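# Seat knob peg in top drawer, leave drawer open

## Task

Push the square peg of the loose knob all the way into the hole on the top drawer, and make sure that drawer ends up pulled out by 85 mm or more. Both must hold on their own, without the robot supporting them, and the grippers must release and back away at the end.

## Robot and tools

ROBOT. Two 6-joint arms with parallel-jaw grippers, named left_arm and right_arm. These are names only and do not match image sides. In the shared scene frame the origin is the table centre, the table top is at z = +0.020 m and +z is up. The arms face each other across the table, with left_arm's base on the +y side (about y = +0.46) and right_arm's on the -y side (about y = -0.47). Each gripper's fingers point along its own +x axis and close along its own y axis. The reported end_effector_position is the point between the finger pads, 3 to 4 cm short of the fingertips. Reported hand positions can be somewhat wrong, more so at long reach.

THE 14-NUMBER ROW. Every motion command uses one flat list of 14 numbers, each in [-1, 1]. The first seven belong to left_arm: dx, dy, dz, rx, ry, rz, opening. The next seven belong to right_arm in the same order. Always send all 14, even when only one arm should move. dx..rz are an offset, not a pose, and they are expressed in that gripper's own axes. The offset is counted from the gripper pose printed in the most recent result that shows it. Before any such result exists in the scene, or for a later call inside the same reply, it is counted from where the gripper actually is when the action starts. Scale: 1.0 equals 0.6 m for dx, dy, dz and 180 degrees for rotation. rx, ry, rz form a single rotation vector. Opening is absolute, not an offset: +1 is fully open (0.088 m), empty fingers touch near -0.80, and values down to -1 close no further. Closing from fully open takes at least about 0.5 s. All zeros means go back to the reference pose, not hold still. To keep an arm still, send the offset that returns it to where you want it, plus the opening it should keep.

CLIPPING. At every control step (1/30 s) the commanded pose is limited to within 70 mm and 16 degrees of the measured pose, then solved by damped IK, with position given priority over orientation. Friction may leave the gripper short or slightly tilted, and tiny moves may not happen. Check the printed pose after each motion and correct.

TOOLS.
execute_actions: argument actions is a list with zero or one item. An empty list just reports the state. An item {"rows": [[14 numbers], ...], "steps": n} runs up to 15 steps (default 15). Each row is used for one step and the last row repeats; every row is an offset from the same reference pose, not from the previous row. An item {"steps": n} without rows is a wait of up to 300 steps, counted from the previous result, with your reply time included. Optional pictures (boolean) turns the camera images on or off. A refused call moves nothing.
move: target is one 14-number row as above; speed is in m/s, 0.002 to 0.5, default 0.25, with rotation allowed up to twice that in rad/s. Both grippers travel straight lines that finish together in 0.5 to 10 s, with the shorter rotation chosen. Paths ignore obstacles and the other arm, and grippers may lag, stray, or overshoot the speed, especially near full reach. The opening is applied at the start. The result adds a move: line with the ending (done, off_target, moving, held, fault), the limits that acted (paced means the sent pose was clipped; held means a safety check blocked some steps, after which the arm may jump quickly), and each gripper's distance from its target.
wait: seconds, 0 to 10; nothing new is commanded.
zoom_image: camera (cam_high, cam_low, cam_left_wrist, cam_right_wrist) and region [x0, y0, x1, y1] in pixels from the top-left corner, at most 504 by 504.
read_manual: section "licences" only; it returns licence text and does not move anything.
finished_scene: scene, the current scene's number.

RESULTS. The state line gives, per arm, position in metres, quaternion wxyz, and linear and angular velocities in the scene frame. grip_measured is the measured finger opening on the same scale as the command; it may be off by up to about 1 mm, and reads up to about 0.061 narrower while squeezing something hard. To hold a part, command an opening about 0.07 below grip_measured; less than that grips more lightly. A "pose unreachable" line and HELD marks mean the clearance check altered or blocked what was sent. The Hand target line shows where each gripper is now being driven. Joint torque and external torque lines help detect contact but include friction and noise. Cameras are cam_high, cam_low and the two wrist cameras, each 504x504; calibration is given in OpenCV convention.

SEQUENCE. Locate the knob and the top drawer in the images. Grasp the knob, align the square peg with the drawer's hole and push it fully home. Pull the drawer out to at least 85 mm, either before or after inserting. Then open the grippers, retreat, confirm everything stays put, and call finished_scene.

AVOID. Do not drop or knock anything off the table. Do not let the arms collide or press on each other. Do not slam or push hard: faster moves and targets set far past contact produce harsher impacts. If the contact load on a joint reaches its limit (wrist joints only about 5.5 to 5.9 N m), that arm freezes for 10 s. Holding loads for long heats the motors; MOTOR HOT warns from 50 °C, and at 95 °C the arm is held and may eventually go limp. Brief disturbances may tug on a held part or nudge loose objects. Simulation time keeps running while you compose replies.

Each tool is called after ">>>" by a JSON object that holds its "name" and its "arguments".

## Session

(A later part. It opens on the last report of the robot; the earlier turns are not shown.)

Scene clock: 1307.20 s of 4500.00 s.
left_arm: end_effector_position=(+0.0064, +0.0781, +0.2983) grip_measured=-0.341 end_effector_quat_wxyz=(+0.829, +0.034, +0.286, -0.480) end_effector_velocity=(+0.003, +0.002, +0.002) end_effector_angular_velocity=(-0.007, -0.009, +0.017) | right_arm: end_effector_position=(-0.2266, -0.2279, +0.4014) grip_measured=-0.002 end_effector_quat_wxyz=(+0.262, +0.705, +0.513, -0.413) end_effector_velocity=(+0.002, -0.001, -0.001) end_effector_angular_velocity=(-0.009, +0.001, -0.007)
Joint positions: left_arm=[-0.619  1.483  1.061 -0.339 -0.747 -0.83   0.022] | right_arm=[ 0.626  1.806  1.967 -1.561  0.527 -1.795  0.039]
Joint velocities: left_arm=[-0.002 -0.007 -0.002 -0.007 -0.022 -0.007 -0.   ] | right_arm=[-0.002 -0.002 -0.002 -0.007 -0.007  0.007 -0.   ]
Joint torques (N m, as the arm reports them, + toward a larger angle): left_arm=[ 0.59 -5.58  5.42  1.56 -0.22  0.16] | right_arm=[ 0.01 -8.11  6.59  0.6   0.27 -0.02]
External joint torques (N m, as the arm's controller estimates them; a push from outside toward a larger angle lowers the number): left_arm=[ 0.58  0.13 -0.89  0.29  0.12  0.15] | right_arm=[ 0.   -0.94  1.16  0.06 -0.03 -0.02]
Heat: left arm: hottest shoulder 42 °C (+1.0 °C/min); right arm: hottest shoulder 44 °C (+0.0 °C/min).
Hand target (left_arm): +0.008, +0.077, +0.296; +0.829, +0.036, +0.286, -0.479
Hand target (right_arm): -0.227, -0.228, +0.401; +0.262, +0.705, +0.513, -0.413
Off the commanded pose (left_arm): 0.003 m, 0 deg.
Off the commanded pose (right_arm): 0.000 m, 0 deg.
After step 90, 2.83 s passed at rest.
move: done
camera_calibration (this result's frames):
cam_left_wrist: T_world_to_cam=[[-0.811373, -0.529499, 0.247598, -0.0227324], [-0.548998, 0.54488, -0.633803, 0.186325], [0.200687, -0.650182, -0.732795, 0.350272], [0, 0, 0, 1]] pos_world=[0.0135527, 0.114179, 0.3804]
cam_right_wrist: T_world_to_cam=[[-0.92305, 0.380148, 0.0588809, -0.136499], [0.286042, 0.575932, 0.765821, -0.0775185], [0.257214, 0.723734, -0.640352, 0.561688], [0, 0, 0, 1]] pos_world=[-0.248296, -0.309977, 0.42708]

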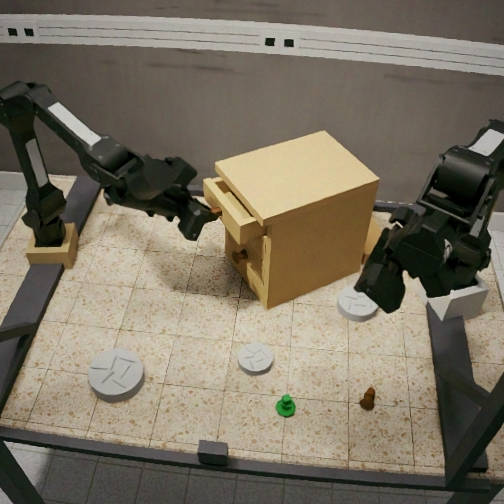

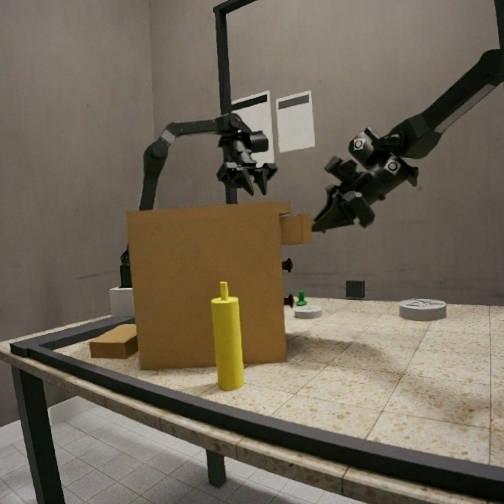

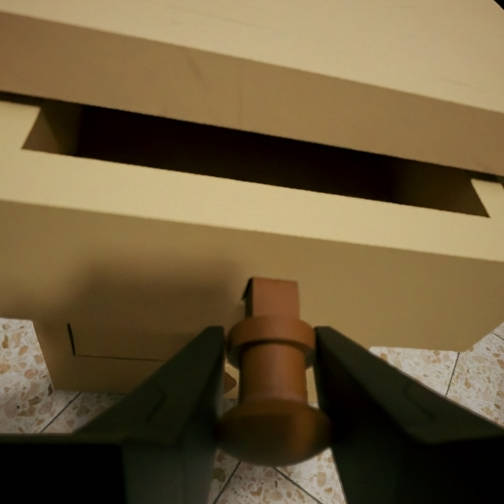

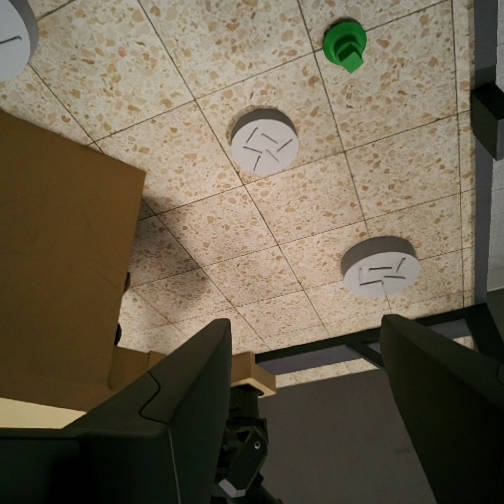

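>>> {"name": "move", "arguments": {"target": [0.006,0.005,-0.011,0,0,0,-0.6, 0,0,0,0,0,0,0.0], "speed": 0.015}}

>>> {"name": "zoom_image", "arguments": {"camera": "cam_left_wrist", "region": [200,160,350,350]}}

Scene clock: 1318.23 s of 4500.00 s.
left_arm: end_effector_position=(+0.0064, +0.0780, +0.2944) grip_measured=-0.341 end_effector_quat_wxyz=(+0.828, +0.031, +0.285, -0.481) end_effector_velocity=(+0.000, +0.001, -0.000) end_effector_angular_velocity=(-0.007, +0.002, +0.007) | right_arm: end_effector_position=(-0.2266, -0.2279, +0.4014) grip_measured=-0.002 end_effector_quat_wxyz=(+0.262, +0.705, +0.513, -0.413) end_effector_velocity=(+0.007, +0.000, -0.000) end_effector_angular_velocity=(-0.006, -0.026, -0.002)
Joint positions: left_arm=[-0.619  1.483  1.041 -0.311 -0.746 -0.829  0.022] | right_arm=[ 0.626  1.806  1.967 -1.561  0.527 -1.795  0.039]
Joint velocities: left_arm=[-0.002 -0.002 -0.007  0.007 -0.007 -0.007 -0.   ] | right_arm=[-0.007 -0.002 -0.002 -0.022  0.007 -0.007  0.   ]
Joint torques (N m, as the arm reports them, + toward a larger angle): left_arm=[-0.04 -5.66  4.65  1.45 -0.36  0.04] | right_arm=[ 0.06 -8.09  6.61  0.6   0.27 -0.03]
External joint torques (N m, as the arm's controller estimates them; a push from outside toward a larger angle lowers the number): left_arm=[-0.03 -0.04 -1.61  0.17 -0.03  0.02] | right_arm=[ 0.11 -0.84  1.14  0.06 -0.03 -0.03]
Heat: left arm: hottest shoulder 41 °C (-1.0 °C/min); right arm: hottest shoulder 44 °C (+0.0 °C/min).
Hand target (left_arm): +0.007, +0.079, +0.290; +0.829, +0.034, +0.286, -0.480
Hand target (right_arm): -0.227, -0.228, +0.401; +0.262, +0.705, +0.513, -0.413
Off the commanded pose (left_arm): 0.004 m, 0 deg.
Off the commanded pose (right_arm): 0.000 m, 0 deg.
After step 90, 7.27 s passed at rest.
move: done
camera_calibration (this result's frames):
cam_left_wrist: T_world_to_cam=[[-0.810949, -0.527166, 0.253885, -0.0238531], [-0.550667, 0.540927, -0.635739, 0.18482], [0.197807, -0.655358, -0.728957, 0.346651], [0, 0, 0, 1]] pos_world=[0.0138612, 0.114631, 0.376247]
cam_right_wrist: T_world_to_cam=[[-0.92305, 0.380148, 0.0588809, -0.136499], [0.286042, 0.575932, 0.765821, -0.0775185], [0.257214, 0.723734, -0.640352, 0.561688], [0, 0, 0, 1]] pos_world=[-0.248296, -0.309977, 0.42708]

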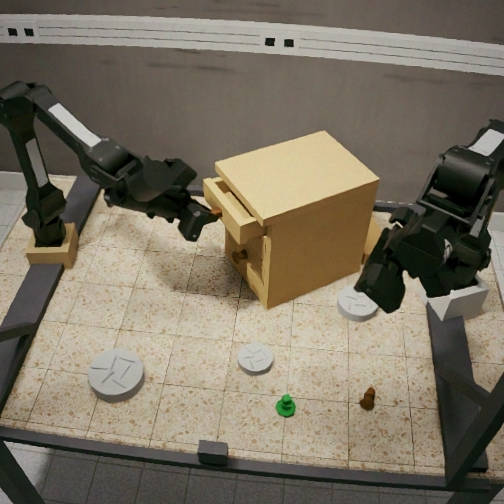

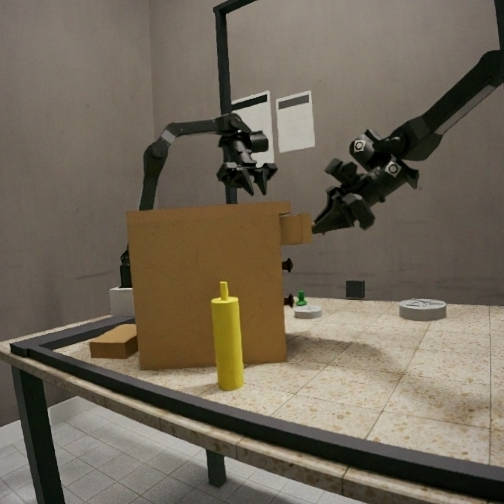

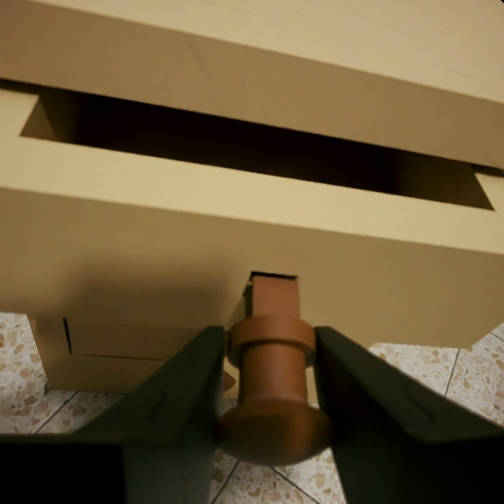

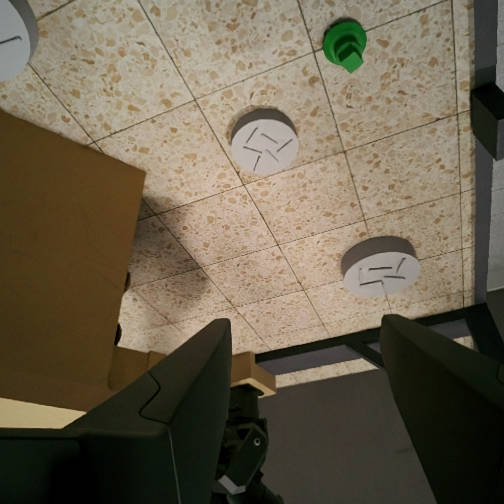

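Region (200, 160, 350, 350) of cam_left_wrist's 504x504 image, scaled by 2.653, with more detail than that image has; it fills the left 398 columns of this view, and the rest is white.

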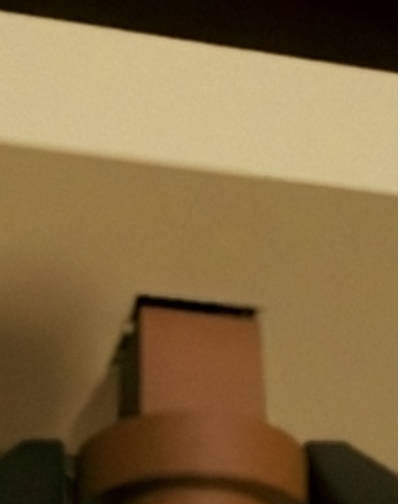

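>>> {"name": "move", "arguments": {"target": [0.012,0.003,0.008,0,0,0,-0.6, 0,0,0,0,0,0,0.0], "speed": 0.01}}

>>> {"name": "zoom_image", "arguments": {"camera": "cam_left_wrist", "region": [200,160,350,350]}}

Scene clock: 1322.50 s of 4500.00 s.
left_arm: end_effector_position=(+0.0090, +0.0749, +0.2948) grip_measured=-0.341 end_effector_quat_wxyz=(+0.826, +0.032, +0.286, -0.485) end_effector_velocity=(+0.004, +0.001, +0.002) end_effector_angular_velocity=(-0.007, -0.009, +0.022) | right_arm: end_effector_position=(-0.2266, -0.2279, +0.4014) grip_measured=-0.002 end_effector_quat_wxyz=(+0.262, +0.705, +0.513, -0.413) end_effector_velocity=(+0.004, -0.002, -0.003) end_effector_angular_velocity=(-0.021, -0.023, +0.005)
Joint positions: left_arm=[-0.603  1.483  1.04  -0.296 -0.727 -0.806  0.022] | right_arm=[ 0.626  1.806  1.967 -1.561  0.527 -1.795  0.039]
Joint velocities: left_arm=[ 0.002 -0.002  0.002 -0.007 -0.022 -0.007 -0.   ] | right_arm=[-0.002  0.002 -0.002 -0.022 -0.007 -0.007 -0.   ]
Joint torques (N m, as the arm reports them, + toward a larger angle): left_arm=[ 0.94 -5.04  6.26  1.59 -0.33  0.14] | right_arm=[ 0.   -8.1   6.57  0.6   0.28 -0.02]
External joint torques (N m, as the arm's controller estimates them; a push from outside toward a larger angle lowers the number): left_arm=[ 0.88  0.64 -0.04  0.3   0.    0.12] | right_arm=[-0.04 -0.98  1.17  0.07 -0.01 -0.02]
Heat: left arm: hottest shoulder 41 °C (-1.0 °C/min); right arm: hottest shoulder 44 °C (+0.0 °C/min).
Hand target (left_arm): +0.013, +0.072, +0.294; +0.828, +0.031, +0.285, -0.481
Hand target (right_arm): -0.227, -0.228, +0.401; +0.262, +0.705, +0.513, -0.413
Off the commanded pose (left_arm): 0.005 m, 1 deg.
Off the commanded pose (right_arm): 0.000 m, 0 deg.
After step 90, 0.17 s passed at rest.
move: done
camera_calibration (this result's frames):
cam_left_wrist: T_world_to_cam=[[-0.81588, -0.519143, 0.25462, -0.0242596], [-0.54602, 0.546822, -0.634703, 0.187383], [0.19027, -0.656869, -0.729603, 0.344789], [0, 0, 0, 1]] pos_world=[0.0169189, 0.111422, 0.376668]
cam_right_wrist: T_world_to_cam=[[-0.92305, 0.380148, 0.0588809, -0.136499], [0.286042, 0.575932, 0.765821, -0.0775185], [0.257214, 0.723734, -0.640352, 0.561688], [0, 0, 0, 1]] pos_world=[-0.248296, -0.309977, 0.42708]

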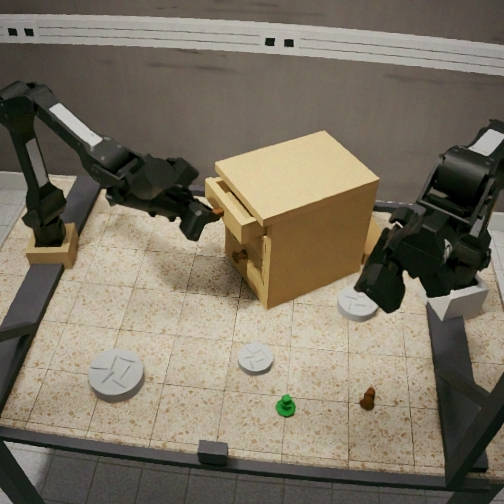

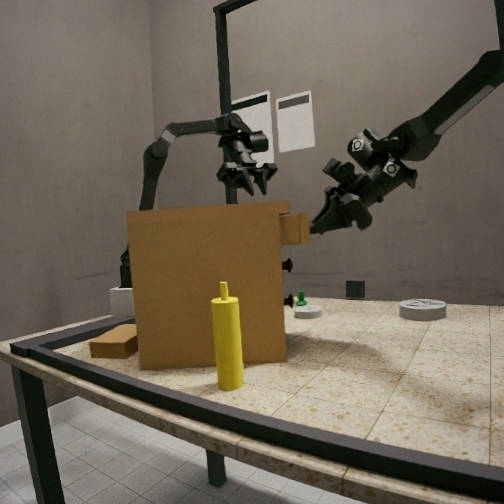

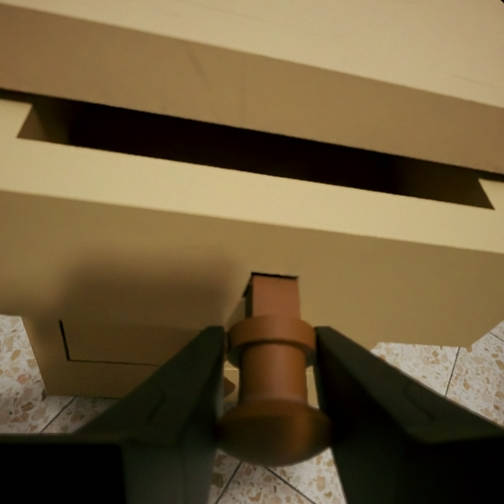

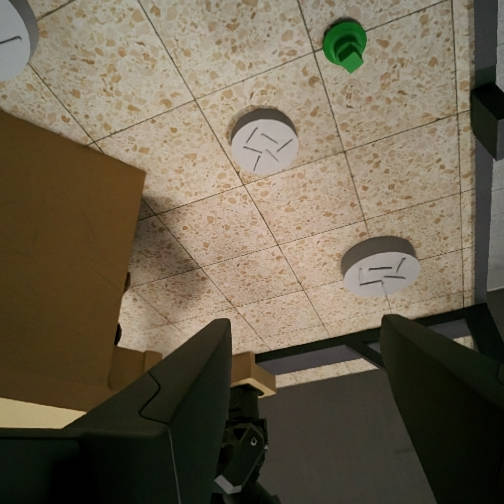

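Region (200, 160, 350, 350) of cam_left_wrist's 504x504 image, scaled by 2.653, with more detail than that image has; it fills the left 398 columns of this view, and the rest is white.

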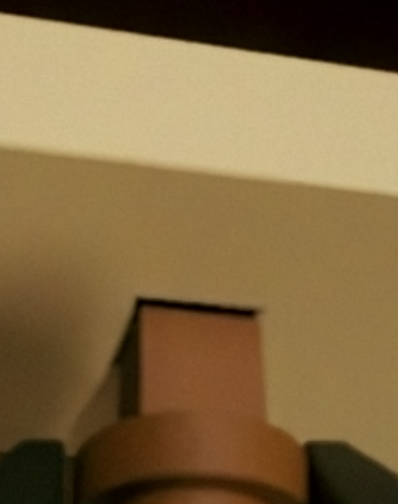

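>>> {"name": "move", "arguments": {"target": [-0.003,0.007,-0.002,0,0,0,-0.6, 0,0,0,0,0,0,0.0], "speed": 0.01}}

>>> {"name": "zoom_image", "arguments": {"camera": "cam_left_wrist", "region": [200,160,350,350]}}

Scene clock: 1328.60 s of 4500.00 s.
left_arm: end_effector_position=(+0.0094, +0.0755, +0.2937) grip_measured=-0.341 end_effector_quat_wxyz=(+0.826, +0.033, +0.286, -0.485) end_effector_velocity=(+0.001, +0.002, +0.001) end_effector_angular_velocity=(+0.003, -0.011, -0.001) | right_arm: end_effector_position=(-0.2266, -0.2279, +0.4014) grip_measured=-0.002 end_effector_quat_wxyz=(+0.262, +0.705, +0.513, -0.413) end_effector_velocity=(+0.004, -0.003, -0.001) end_effector_angular_velocity=(-0.016, -0.011, -0.007)
Joint positions: left_arm=[-0.603  1.481  1.034 -0.292 -0.726 -0.806  0.022] | right_arm=[ 0.626  1.806  1.967 -1.561  0.527 -1.795  0.039]
Joint velocities: left_arm=[-0.002 -0.007 -0.002 -0.007 -0.007  0.007 -0.   ] | right_arm=[-0.002 -0.002 -0.002 -0.022 -0.007  0.007 -0.   ]
Joint torques (N m, as the arm reports them, + toward a larger angle): left_arm=[ 0.08 -7.31  4.55  1.21 -0.36  0.06] | right_arm=[ 0.03 -8.07  6.6   0.6   0.29 -0.01]
External joint torques (N m, as the arm's controller estimates them; a push from outside toward a larger angle lowers the number): left_arm=[ 0.08 -1.67 -1.7  -0.07 -0.04  0.04] | right_arm=[ 0.08 -0.86  1.15  0.07 -0.02 -0.01]
Heat: left arm: hottest shoulder 41 °C (-1.0 °C/min); right arm: hottest shoulder 44 °C (+0.0 °C/min).
Hand target (left_arm): +0.011, +0.079, +0.294; +0.826, +0.032, +0.286, -0.485
Hand target (right_arm): -0.227, -0.228, +0.401; +0.262, +0.705, +0.513, -0.413
Off the commanded pose (left_arm): 0.004 m, 0 deg.
Off the commanded pose (right_arm): 0.000 m, 0 deg.
After step 90, 2.40 s passed at rest.
move: done
camera_calibration (this result's frames):
cam_left_wrist: T_world_to_cam=[[-0.816249, -0.518895, 0.253942, -0.0231762], [-0.545523, 0.547666, -0.634403, 0.186387], [0.190113, -0.656361, -0.730101, 0.34445], [0, 0, 0, 1]] pos_world=[0.0172764, 0.11198, 0.375612]
cam_right_wrist: T_world_to_cam=[[-0.92305, 0.380148, 0.0588809, -0.136499], [0.286042, 0.575932, 0.765821, -0.0775185], [0.257214, 0.723734, -0.640352, 0.561688], [0, 0, 0, 1]] pos_world=[-0.248296, -0.309977, 0.42708]

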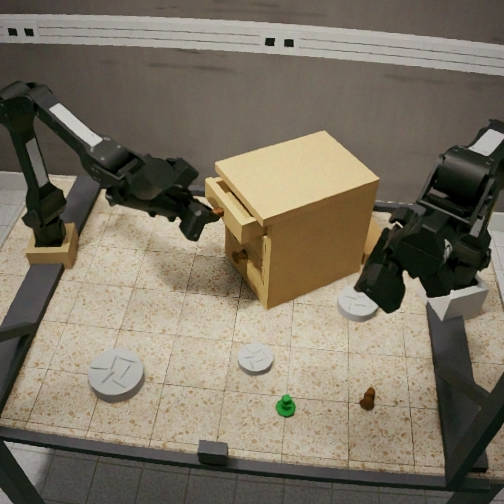

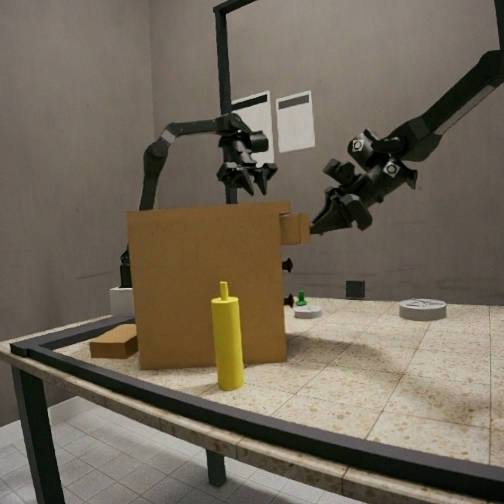

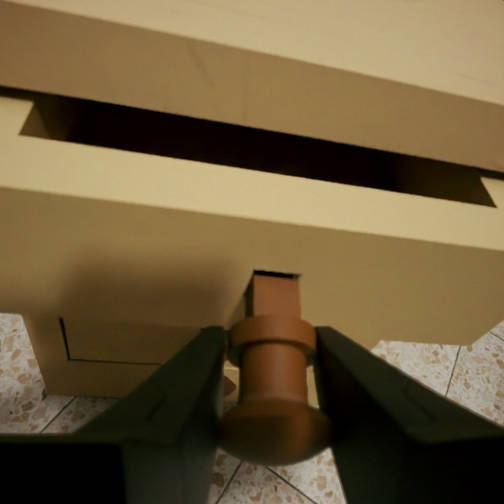

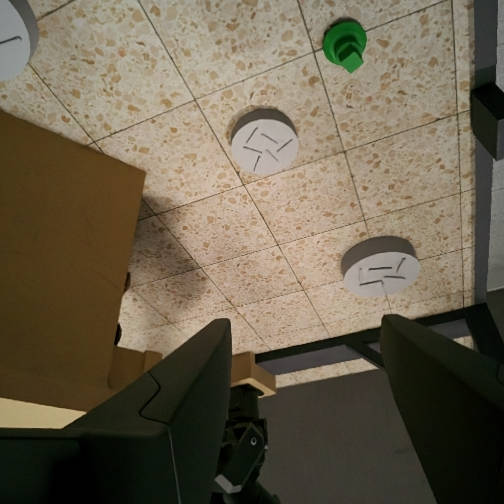

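Region (200, 160, 350, 350) of cam_left_wrist's 504x504 image, scaled by 2.653, with more detail than that image has; it fills the left 398 columns of this view, and the rest is white.

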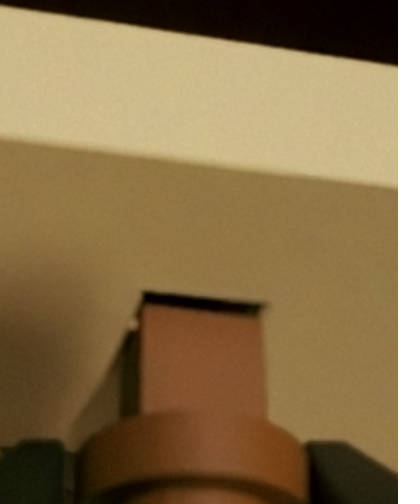

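>>> {"name": "move", "arguments": {"target": [-0.004,0,0.006,0,0,0,-0.6, 0,0,0,0,0,0,0.0], "speed": 0.01}}

>>> {"name": "zoom_image", "arguments": {"camera": "cam_left_wrist", "region": [200,160,350,350]}}

Scene clock: 1333.17 s of 4500.00 s.
left_arm: end_effector_position=(+0.0096, +0.0760, +0.2936) grip_measured=-0.341 end_effector_quat_wxyz=(+0.826, +0.035, +0.286, -0.484) end_effector_velocity=(+0.002, +0.001, +0.002) end_effector_angular_velocity=(-0.007, -0.009, +0.017) | right_arm: end_effector_position=(-0.2266, -0.2279, +0.4014) grip_measured=-0.002 end_effector_quat_wxyz=(+0.262, +0.705, +0.513, -0.413) end_effector_velocity=(+0.000, -0.004, -0.000) end_effector_angular_velocity=(-0.019, +0.013, -0.000)
Joint positions: left_arm=[-0.603  1.481  1.036 -0.299 -0.726 -0.806  0.022] | right_arm=[ 0.626  1.806  1.967 -1.561  0.527 -1.795  0.039]
Joint velocities: left_arm=[-0.002 -0.002  0.002 -0.007 -0.022 -0.007 -0.   ] | right_arm=[ 0.002 -0.007 -0.002 -0.007 -0.022  0.007 -0.   ]
Joint torques (N m, as the arm reports them, + toward a larger angle): left_arm=[ 0.17 -6.52  6.48  0.67 -0.34  0.12] | right_arm=[-0.01 -8.11  6.57  0.61  0.27 -0.02]
External joint torques (N m, as the arm's controller estimates them; a push from outside toward a larger angle lowers the number): left_arm=[ 0.15 -0.85  0.21 -0.61 -0.01  0.1 ] | right_arm=[-0.06 -0.75  1.04  0.07 -0.03 -0.02]
Heat: left arm: hottest shoulder 41 °C (-1.0 °C/min); right arm: hottest shoulder 44 °C (+0.0 °C/min).
Hand target (left_arm): +0.010, +0.076, +0.298; +0.826, +0.032, +0.286, -0.485
Hand target (right_arm): -0.227, -0.228, +0.401; +0.262, +0.705, +0.513, -0.413
Off the commanded pose (left_arm): 0.004 m, 0 deg.
Off the commanded pose (right_arm): 0.000 m, 0 deg.
After step 90, 0.87 s passed at rest.
move: done
camera_calibration (this result's frames):
cam_left_wrist: T_world_to_cam=[[-0.81678, -0.520026, 0.249889, -0.0213901], [-0.544187, 0.550511, -0.633086, 0.185551], [0.191655, -0.653078, -0.732637, 0.345155], [0, 0, 0, 1]] pos_world=[0.0173527, 0.112142, 0.375689]
cam_right_wrist: T_world_to_cam=[[-0.92305, 0.380148, 0.0588809, -0.136499], [0.286042, 0.575932, 0.765821, -0.0775185], [0.257214, 0.723734, -0.640352, 0.561688], [0, 0, 0, 1]] pos_world=[-0.248296, -0.309977, 0.42708]

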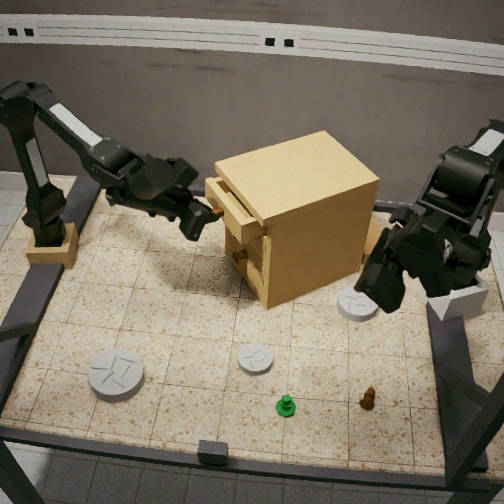

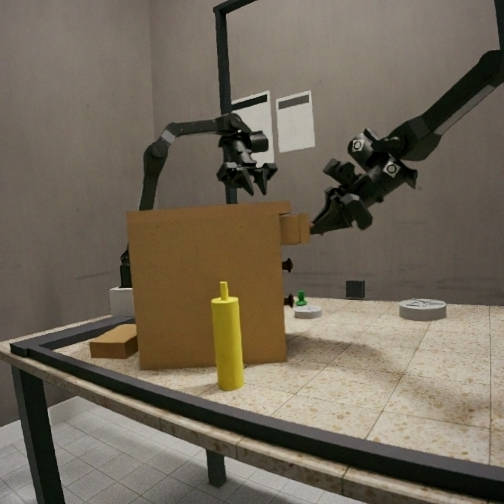

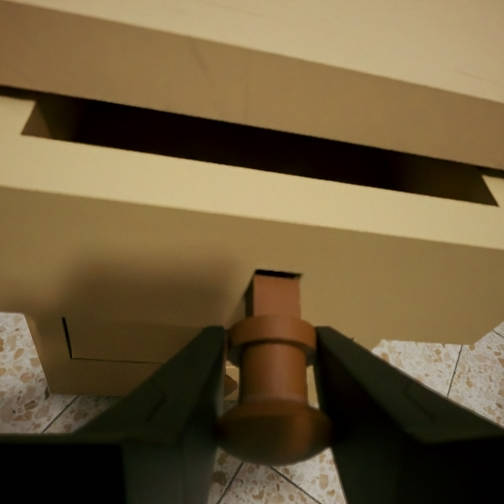

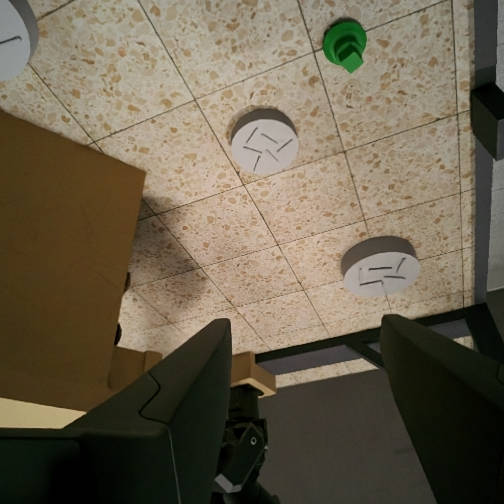

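Region (200, 160, 350, 350) of cam_left_wrist's 504x504 image, scaled by 2.653, with more detail than that image has; it fills the left 398 columns of this view, and the rest is white.

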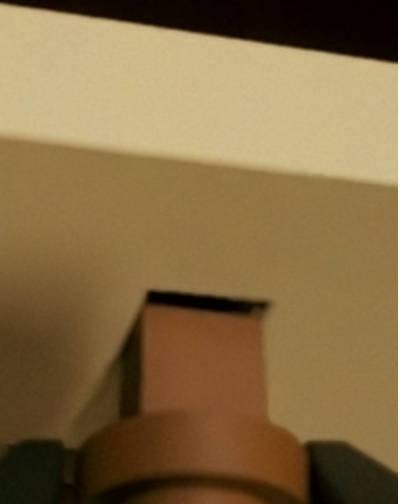

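>>> {"name": "move", "arguments": {"target": [-0.004,0,0.013,0,0,0,-0.6, 0,0,0,0,0,0,0.0], "speed": 0.006}}

>>> {"name": "zoom_image", "arguments": {"camera": "cam_left_wrist", "region": [200,160,350,350]}}

Scene clock: 1336.97 s of 4500.00 s.
left_arm: end_effector_position=(+0.0104, +0.0762, +0.2946) grip_measured=-0.341 end_effector_quat_wxyz=(+0.825, +0.041, +0.287, -0.484) end_effector_velocity=(+0.000, +0.001, -0.003) end_effector_angular_velocity=(+0.005, +0.016, +0.008) | right_arm: end_effector_position=(-0.2266, -0.2279, +0.4014) grip_measured=-0.002 end_effector_quat_wxyz=(+0.262, +0.705, +0.513, -0.413) end_effector_velocity=(-0.002, -0.001, -0.001) end_effector_angular_velocity=(-0.014, +0.021, -0.005)
Joint positions: left_arm=[-0.6    1.481  1.047 -0.318 -0.72  -0.8    0.022] | right_arm=[ 0.626  1.806  1.967 -1.561  0.527 -1.795  0.039]
Joint velocities: left_arm=[ 0.002  0.002 -0.002 -0.007  0.007 -0.022 -0.   ] | right_arm=[-0.002 -0.002 -0.002  0.007 -0.022  0.007 -0.   ]
Joint torques (N m, as the arm reports them, + toward a larger angle): left_arm=[ 0.48 -6.77  6.96  0.8  -0.34  0.15] | right_arm=[ 0.01 -8.08  6.57  0.59  0.28 -0.02]
External joint torques (N m, as the arm's controller estimates them; a push from outside toward a larger angle lowers the number): left_arm=[ 0.45 -1.22  0.73 -0.46 -0.03  0.14] | right_arm=[-0.03 -0.84  1.11  0.05 -0.01 -0.02]
Heat: left arm: hottest shoulder 41 °C (-1.0 °C/min); right arm: hottest shoulder 44 °C (+0.0 °C/min).
Hand target (left_arm): +0.012, +0.075, +0.301; +0.826, +0.035, +0.286, -0.484
Hand target (right_arm): -0.227, -0.228, +0.401; +0.262, +0.705, +0.513, -0.413
Off the commanded pose (left_arm): 0.007 m, 1 deg.
Off the commanded pose (right_arm): 0.000 m, 0 deg.
move: done
camera_calibration (this result's frames):
cam_left_wrist: T_world_to_cam=[[-0.819879, -0.519594, 0.240458, -0.0182176], [-0.539309, 0.559887, -0.629025, 0.184563], [0.192208, -0.645406, -0.739261, 0.347206], [0, 0, 0, 1]] pos_world=[0.0178645, 0.111289, 0.377151]
cam_right_wrist: T_world_to_cam=[[-0.92305, 0.380148, 0.0588809, -0.136499], [0.286042, 0.575932, 0.765821, -0.0775185], [0.257214, 0.723734, -0.640352, 0.561688], [0, 0, 0, 1]] pos_world=[-0.248296, -0.309977, 0.42708]

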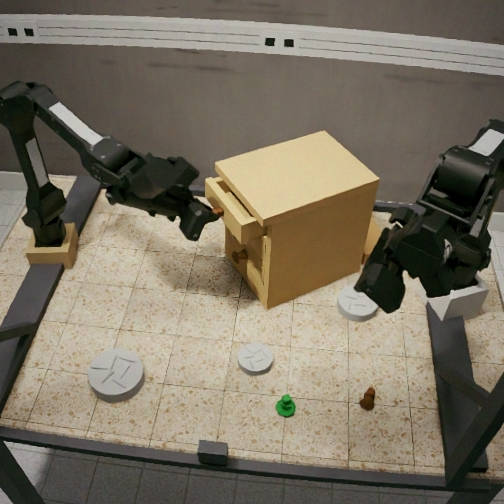

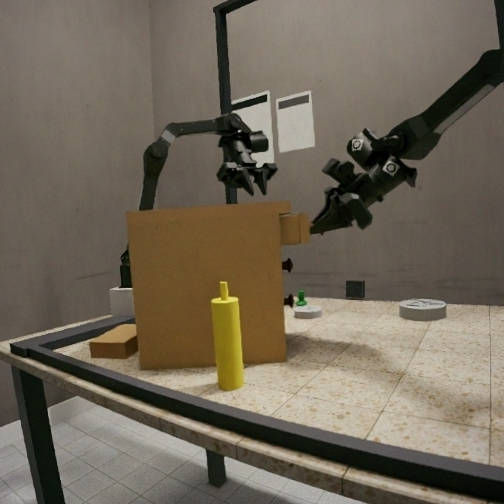

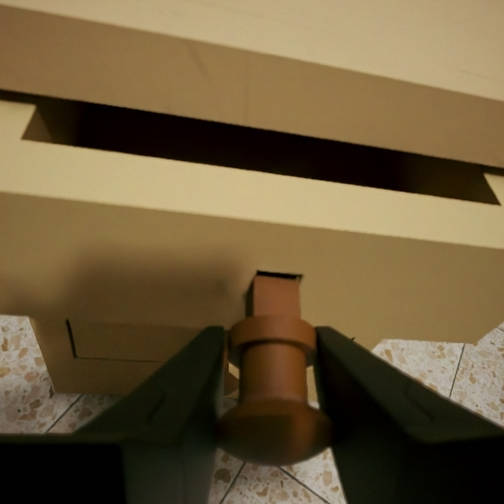

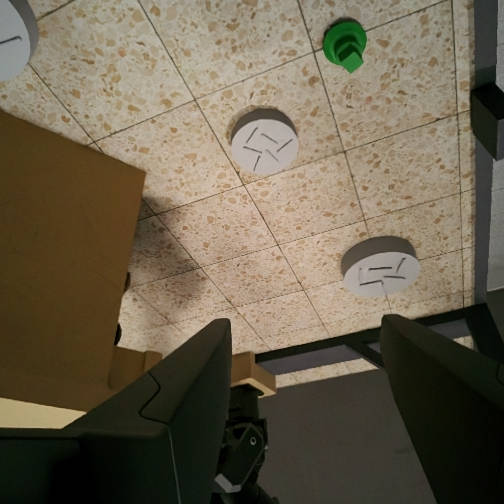

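Region (200, 160, 350, 350) of cam_left_wrist's 504x504 image, scaled by 2.653, with more detail than that image has; it fills the left 398 columns of this view, and the rest is white.

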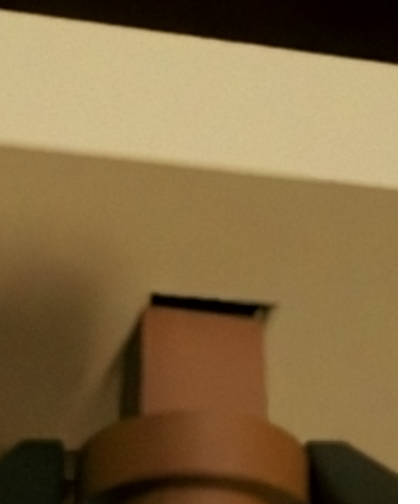

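>>> {"name": "move", "arguments": {"target": [0.005,-0.004,0.006,-0.022,0,-0.014,-0.6, 0,0,0,0,0,0,0.0], "speed": 0.01}}

>>> {"name": "zoom_image", "arguments": {"camera": "cam_left_wrist", "region": [200,160,350,350]}}

Scene clock: 1345.13 s of 4500.00 s.
left_arm: end_effector_position=(+0.0080, +0.0705, +0.2946) grip_measured=-0.341 end_effector_quat_wxyz=(+0.816, +0.013, +0.303, -0.493) end_effector_velocity=(+0.001, +0.002, -0.001) end_effector_angular_velocity=(+0.007, -0.013, -0.001) | right_arm: end_effector_position=(-0.2266, -0.2279, +0.4014) grip_measured=-0.002 end_effector_quat_wxyz=(+0.262, +0.705, +0.513, -0.413) end_effector_velocity=(+0.004, -0.005, -0.001) end_effector_angular_velocity=(-0.026, +0.000, -0.005)
Joint positions: left_arm=[-0.587  1.481  1.034 -0.264 -0.679 -0.822  0.022] | right_arm=[ 0.626  1.806  1.967 -1.561  0.527 -1.795  0.039]
Joint velocities: left_arm=[-0.002 -0.002 -0.002 -0.007 -0.007  0.007  0.   ] | right_arm=[-0.002 -0.007 -0.002 -0.022 -0.022  0.007 -0.   ]
Joint torques (N m, as the arm reports them, + toward a larger angle): left_arm=[ 0.74 -7.19  5.01  1.73 -0.16 -0.07] | right_arm=[ 0.04 -8.1   6.62  0.61  0.28 -0.02]
External joint torques (N m, as the arm's controller estimates them; a push from outside toward a larger angle lowers the number): left_arm=[ 0.74 -1.46 -1.33  0.4   0.14 -0.1 ] | right_arm=[ 0.   -0.79  1.14  0.08 -0.02 -0.01]
Heat: left arm: hottest shoulder 41 °C (-1.0 °C/min); right arm: hottest shoulder 44 °C (+0.0 °C/min).
Hand target (left_arm): +0.011, +0.071, +0.297; +0.815, +0.006, +0.305, -0.492
Hand target (right_arm): -0.227, -0.228, +0.401; +0.262, +0.705, +0.513, -0.413
Off the commanded pose (left_arm): 0.004 m, 1 deg.
Off the commanded pose (right_arm): 0.000 m, 0 deg.
After step 90, 0.83 s passed at rest.
move: done
camera_calibration (this result's frames):
cam_left_wrist: T_world_to_cam=[[-0.806499, -0.505296, 0.306978, -0.0438252], [-0.573339, 0.541622, -0.614759, 0.183815], [0.144369, -0.671804, -0.726523, 0.342435], [0, 0, 0, 1]] pos_world=[0.0206062, 0.108347, 0.375243]
cam_right_wrist: T_world_to_cam=[[-0.92305, 0.380148, 0.0588809, -0.136499], [0.286042, 0.575932, 0.765821, -0.0775185], [0.257214, 0.723734, -0.640352, 0.561688], [0, 0, 0, 1]] pos_world=[-0.248296, -0.309977, 0.42708]

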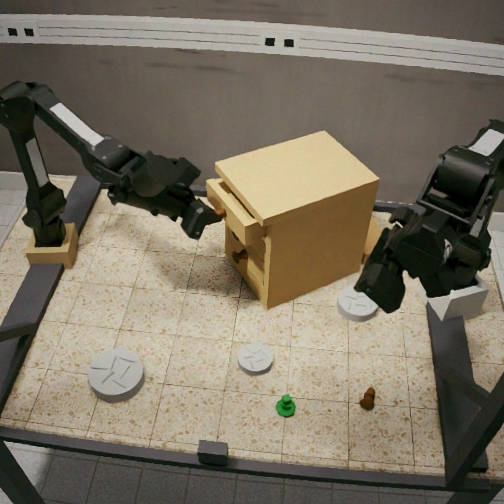

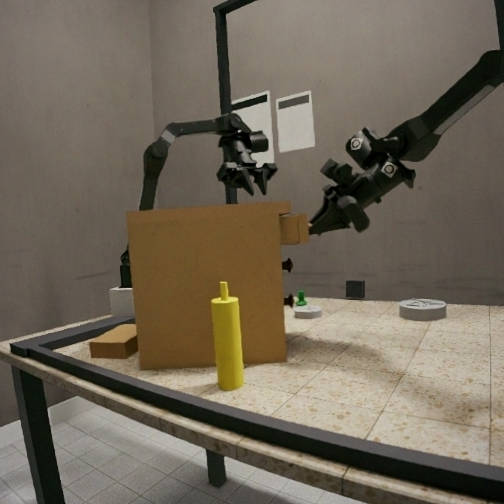

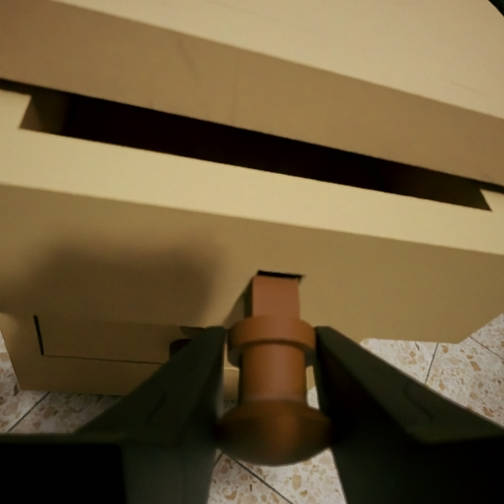

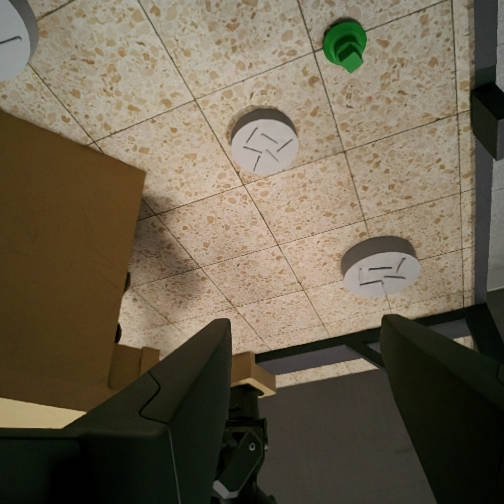

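Region (200, 160, 350, 350) of cam_left_wrist's 504x504 image, scaled by 2.653, with more detail than that image has; it fills the left 398 columns of this view, and the rest is white.

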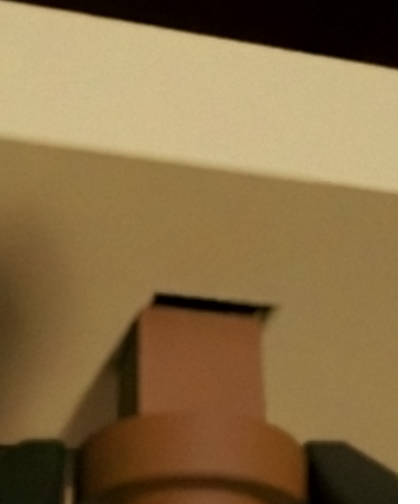

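>>> {"name": "move", "arguments": {"target": [0.036,-0.004,0.027,0,0,0,-0.6, 0,0,0,0,0,0,0.0], "speed": 0.02}}

>>> {"name": "zoom_image", "arguments": {"camera": "cam_left_wrist", "region": [200,160,350,350]}}

Scene clock: 1371.30 s of 4500.00 s.
left_arm: end_effector_position=(+0.0186, +0.0523, +0.2953) grip_measured=-0.341 end_effector_quat_wxyz=(+0.814, +0.018, +0.304, -0.494) end_effector_velocity=(+0.001, -0.002, -0.000) end_effector_angular_velocity=(-0.006, +0.002, +0.012) | right_arm: end_effector_position=(-0.2266, -0.2279, +0.4014) grip_measured=-0.002 end_effector_quat_wxyz=(+0.262, +0.705, +0.513, -0.413) end_effector_velocity=(+0.001, -0.003, +0.001) end_effector_angular_velocity=(-0.006, +0.005, -0.003)
Joint positions: left_arm=[-0.529  1.525  1.076 -0.236 -0.629 -0.77   0.022] | right_arm=[ 0.626  1.806  1.967 -1.561  0.527 -1.795  0.039]
Joint velocities: left_arm=[ 0.002  0.007  0.002  0.007 -0.007 -0.007  0.   ] | right_arm=[ 0.002 -0.007 -0.002 -0.007 -0.007  0.007 -0.   ]
Joint torques (N m, as the arm reports them, + toward a larger angle): left_arm=[ 0.77 -4.94  7.55  1.73 -0.2   0.12] | right_arm=[ 0.04 -8.1   6.63  0.59  0.27 -0.02]
External joint torques (N m, as the arm's controller estimates them; a push from outside toward a larger angle lowers the number): left_arm=[0.76 1.07 1.23 0.38 0.07 0.1 ] | right_arm=[-0.01 -0.81  1.13  0.04 -0.03 -0.02]
Heat: left arm: hottest shoulder 42 °C (+0.0 °C/min); right arm: hottest shoulder 44 °C (+0.0 °C/min).
Hand target (left_arm): +0.021, +0.047, +0.297; +0.816, +0.013, +0.303, -0.493
Hand target (right_arm): -0.227, -0.228, +0.401; +0.262, +0.705, +0.513, -0.413
Off the commanded pose (left_arm): 0.006 m, 1 deg.
Off the commanded pose (right_arm): 0.000 m, 0 deg.
After step 90, 21.57 s passed at rest.
move: done
camera_calibration (this result's frames):
cam_left_wrist: T_world_to_cam=[[-0.810688, -0.502001, 0.301297, -0.0430585], [-0.568019, 0.549634, -0.612583, 0.199066], [0.141914, -0.667756, -0.730728, 0.330269], [0, 0, 0, 1]] pos_world=[0.0312963, 0.0895101, 0.376254]
cam_right_wrist: T_world_to_cam=[[-0.92305, 0.380148, 0.0588809, -0.136499], [0.286042, 0.575932, 0.765821, -0.0775185], [0.257214, 0.723734, -0.640352, 0.561688], [0, 0, 0, 1]] pos_world=[-0.248296, -0.309977, 0.42708]

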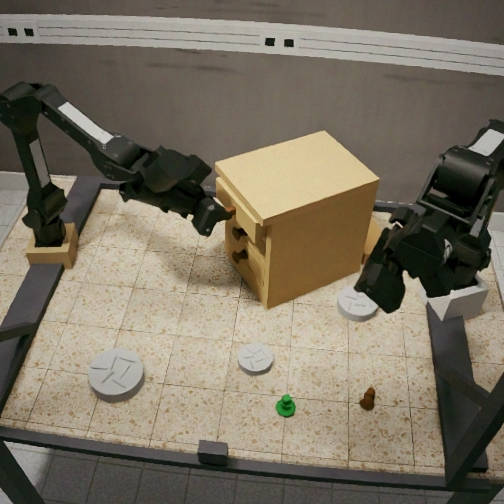

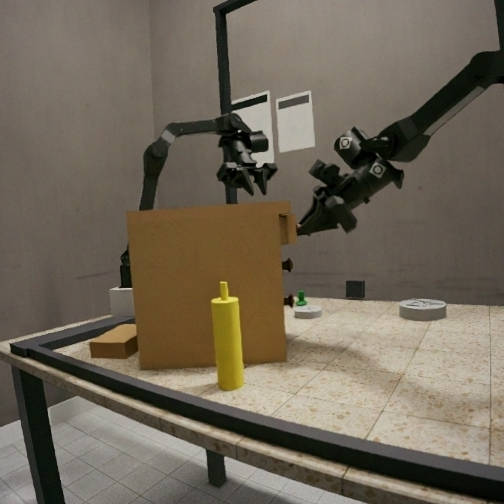

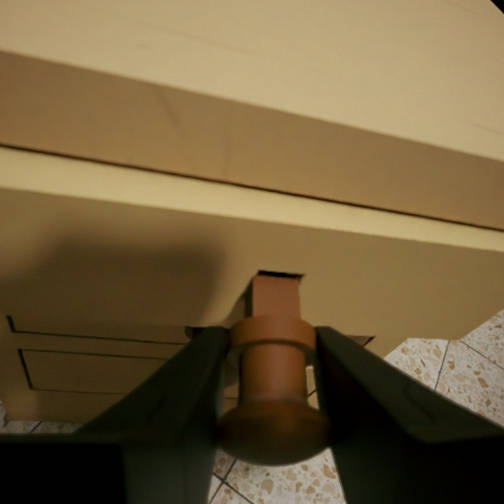

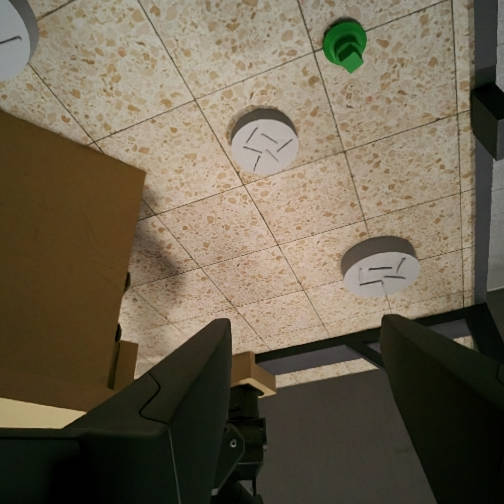

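Region (200, 160, 350, 350) of cam_left_wrist's 504x504 image, scaled by 2.653, with more detail than that image has; it fills the left 398 columns of this view, and the rest is white.

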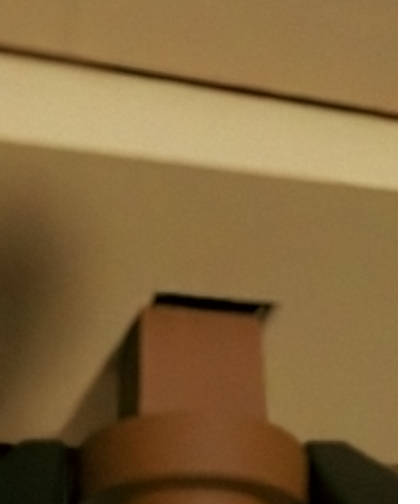

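>>> {"name": "move", "arguments": {"target": [-0.0155,-0.004,-0.007,0,0,0,-0.6, 0,0,0,0,0,0,0.0], "speed": 0.02}}

>>> {"name": "zoom_image", "arguments": {"camera": "cam_left_wrist", "region": [200,160,350,350]}}

Scene clock: 1379.63 s of 4500.00 s.
left_arm: end_effector_position=(+0.0116, +0.0567, +0.2928) grip_measured=-0.341 end_effector_quat_wxyz=(+0.814, +0.023, +0.305, -0.493) end_effector_velocity=(+0.003, +0.004, -0.000) end_effector_angular_velocity=(+0.008, -0.014, +0.018) | right_arm: end_effector_position=(-0.2266, -0.2279, +0.4014) grip_measured=-0.002 end_effector_quat_wxyz=(+0.262, +0.705, +0.513, -0.413) end_effector_velocity=(+0.003, +0.000, +0.000) end_effector_angular_velocity=(+0.001, -0.014, +0.003)
Joint positions: left_arm=[-0.554  1.526  1.077 -0.26  -0.646 -0.791  0.022] | right_arm=[ 0.626  1.806  1.967 -1.561  0.527 -1.795  0.039]
Joint velocities: left_arm=[-0.002 -0.007 -0.002 -0.022 -0.022 -0.007 -0.   ] | right_arm=[-0.002 -0.002 -0.002 -0.007  0.007 -0.007 -0.   ]
Joint torques (N m, as the arm reports them, + toward a larger angle): left_arm=[-0.3  -8.08  5.23  1.16 -0.58 -0.04] | right_arm=[ 0.03 -8.12  6.61  0.61  0.28 -0.03]
External joint torques (N m, as the arm's controller estimates them; a push from outside toward a larger angle lowers the number): left_arm=[-0.34 -2.07 -1.08 -0.16 -0.28 -0.06] | right_arm=[ 0.04 -0.9   1.16  0.07 -0.02 -0.02]
Heat: left arm: hottest shoulder 41 °C (+0.0 °C/min); right arm: hottest shoulder 44 °C (+0.0 °C/min).
Hand target (left_arm): +0.012, +0.060, +0.297; +0.814, +0.018, +0.304, -0.494
Hand target (right_arm): -0.227, -0.228, +0.401; +0.262, +0.705, +0.513, -0.413
Off the commanded pose (left_arm): 0.005 m, 1 deg.
Off the commanded pose (right_arm): 0.000 m, 0 deg.
After step 90, 4.53 s passed at rest.
move: done
camera_calibration (this result's frames):
cam_left_wrist: T_world_to_cam=[[-0.812491, -0.503788, 0.293354, -0.0433037], [-0.565306, 0.557903, -0.607597, 0.189125], [0.142437, -0.659502, -0.738085, 0.33411], [0, 0, 0, 1]] pos_world=[0.02414, 0.093017, 0.374217]
cam_right_wrist: T_world_to_cam=[[-0.92305, 0.380148, 0.0588809, -0.136499], [0.286042, 0.575932, 0.765821, -0.0775185], [0.257214, 0.723734, -0.640352, 0.561688], [0, 0, 0, 1]] pos_world=[-0.248296, -0.309977, 0.42708]

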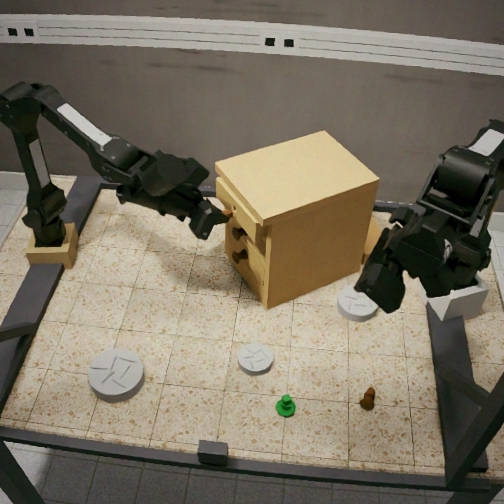

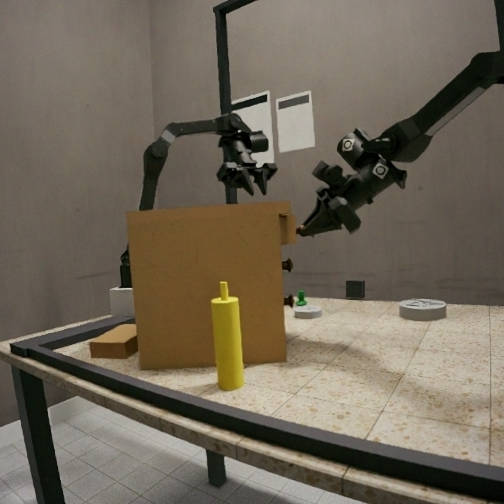

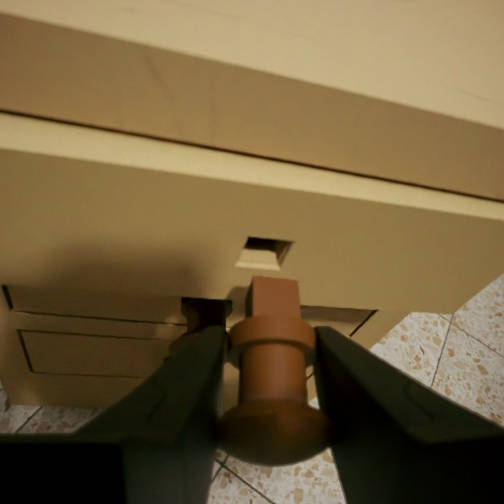

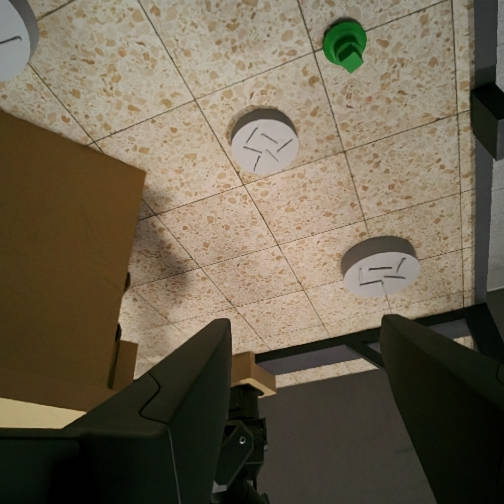

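Region (200, 160, 350, 350) of cam_left_wrist's 504x504 image, scaled by 2.653, with more detail than that image has; it fills the left 398 columns of this view, and the rest is white.

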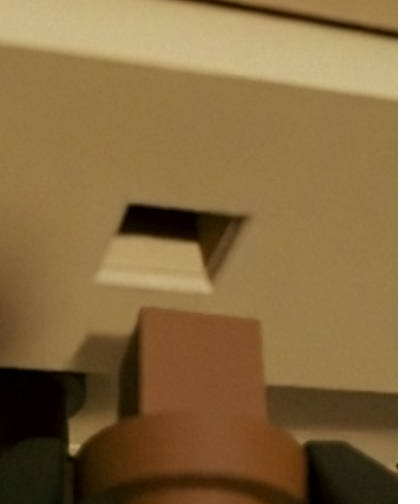

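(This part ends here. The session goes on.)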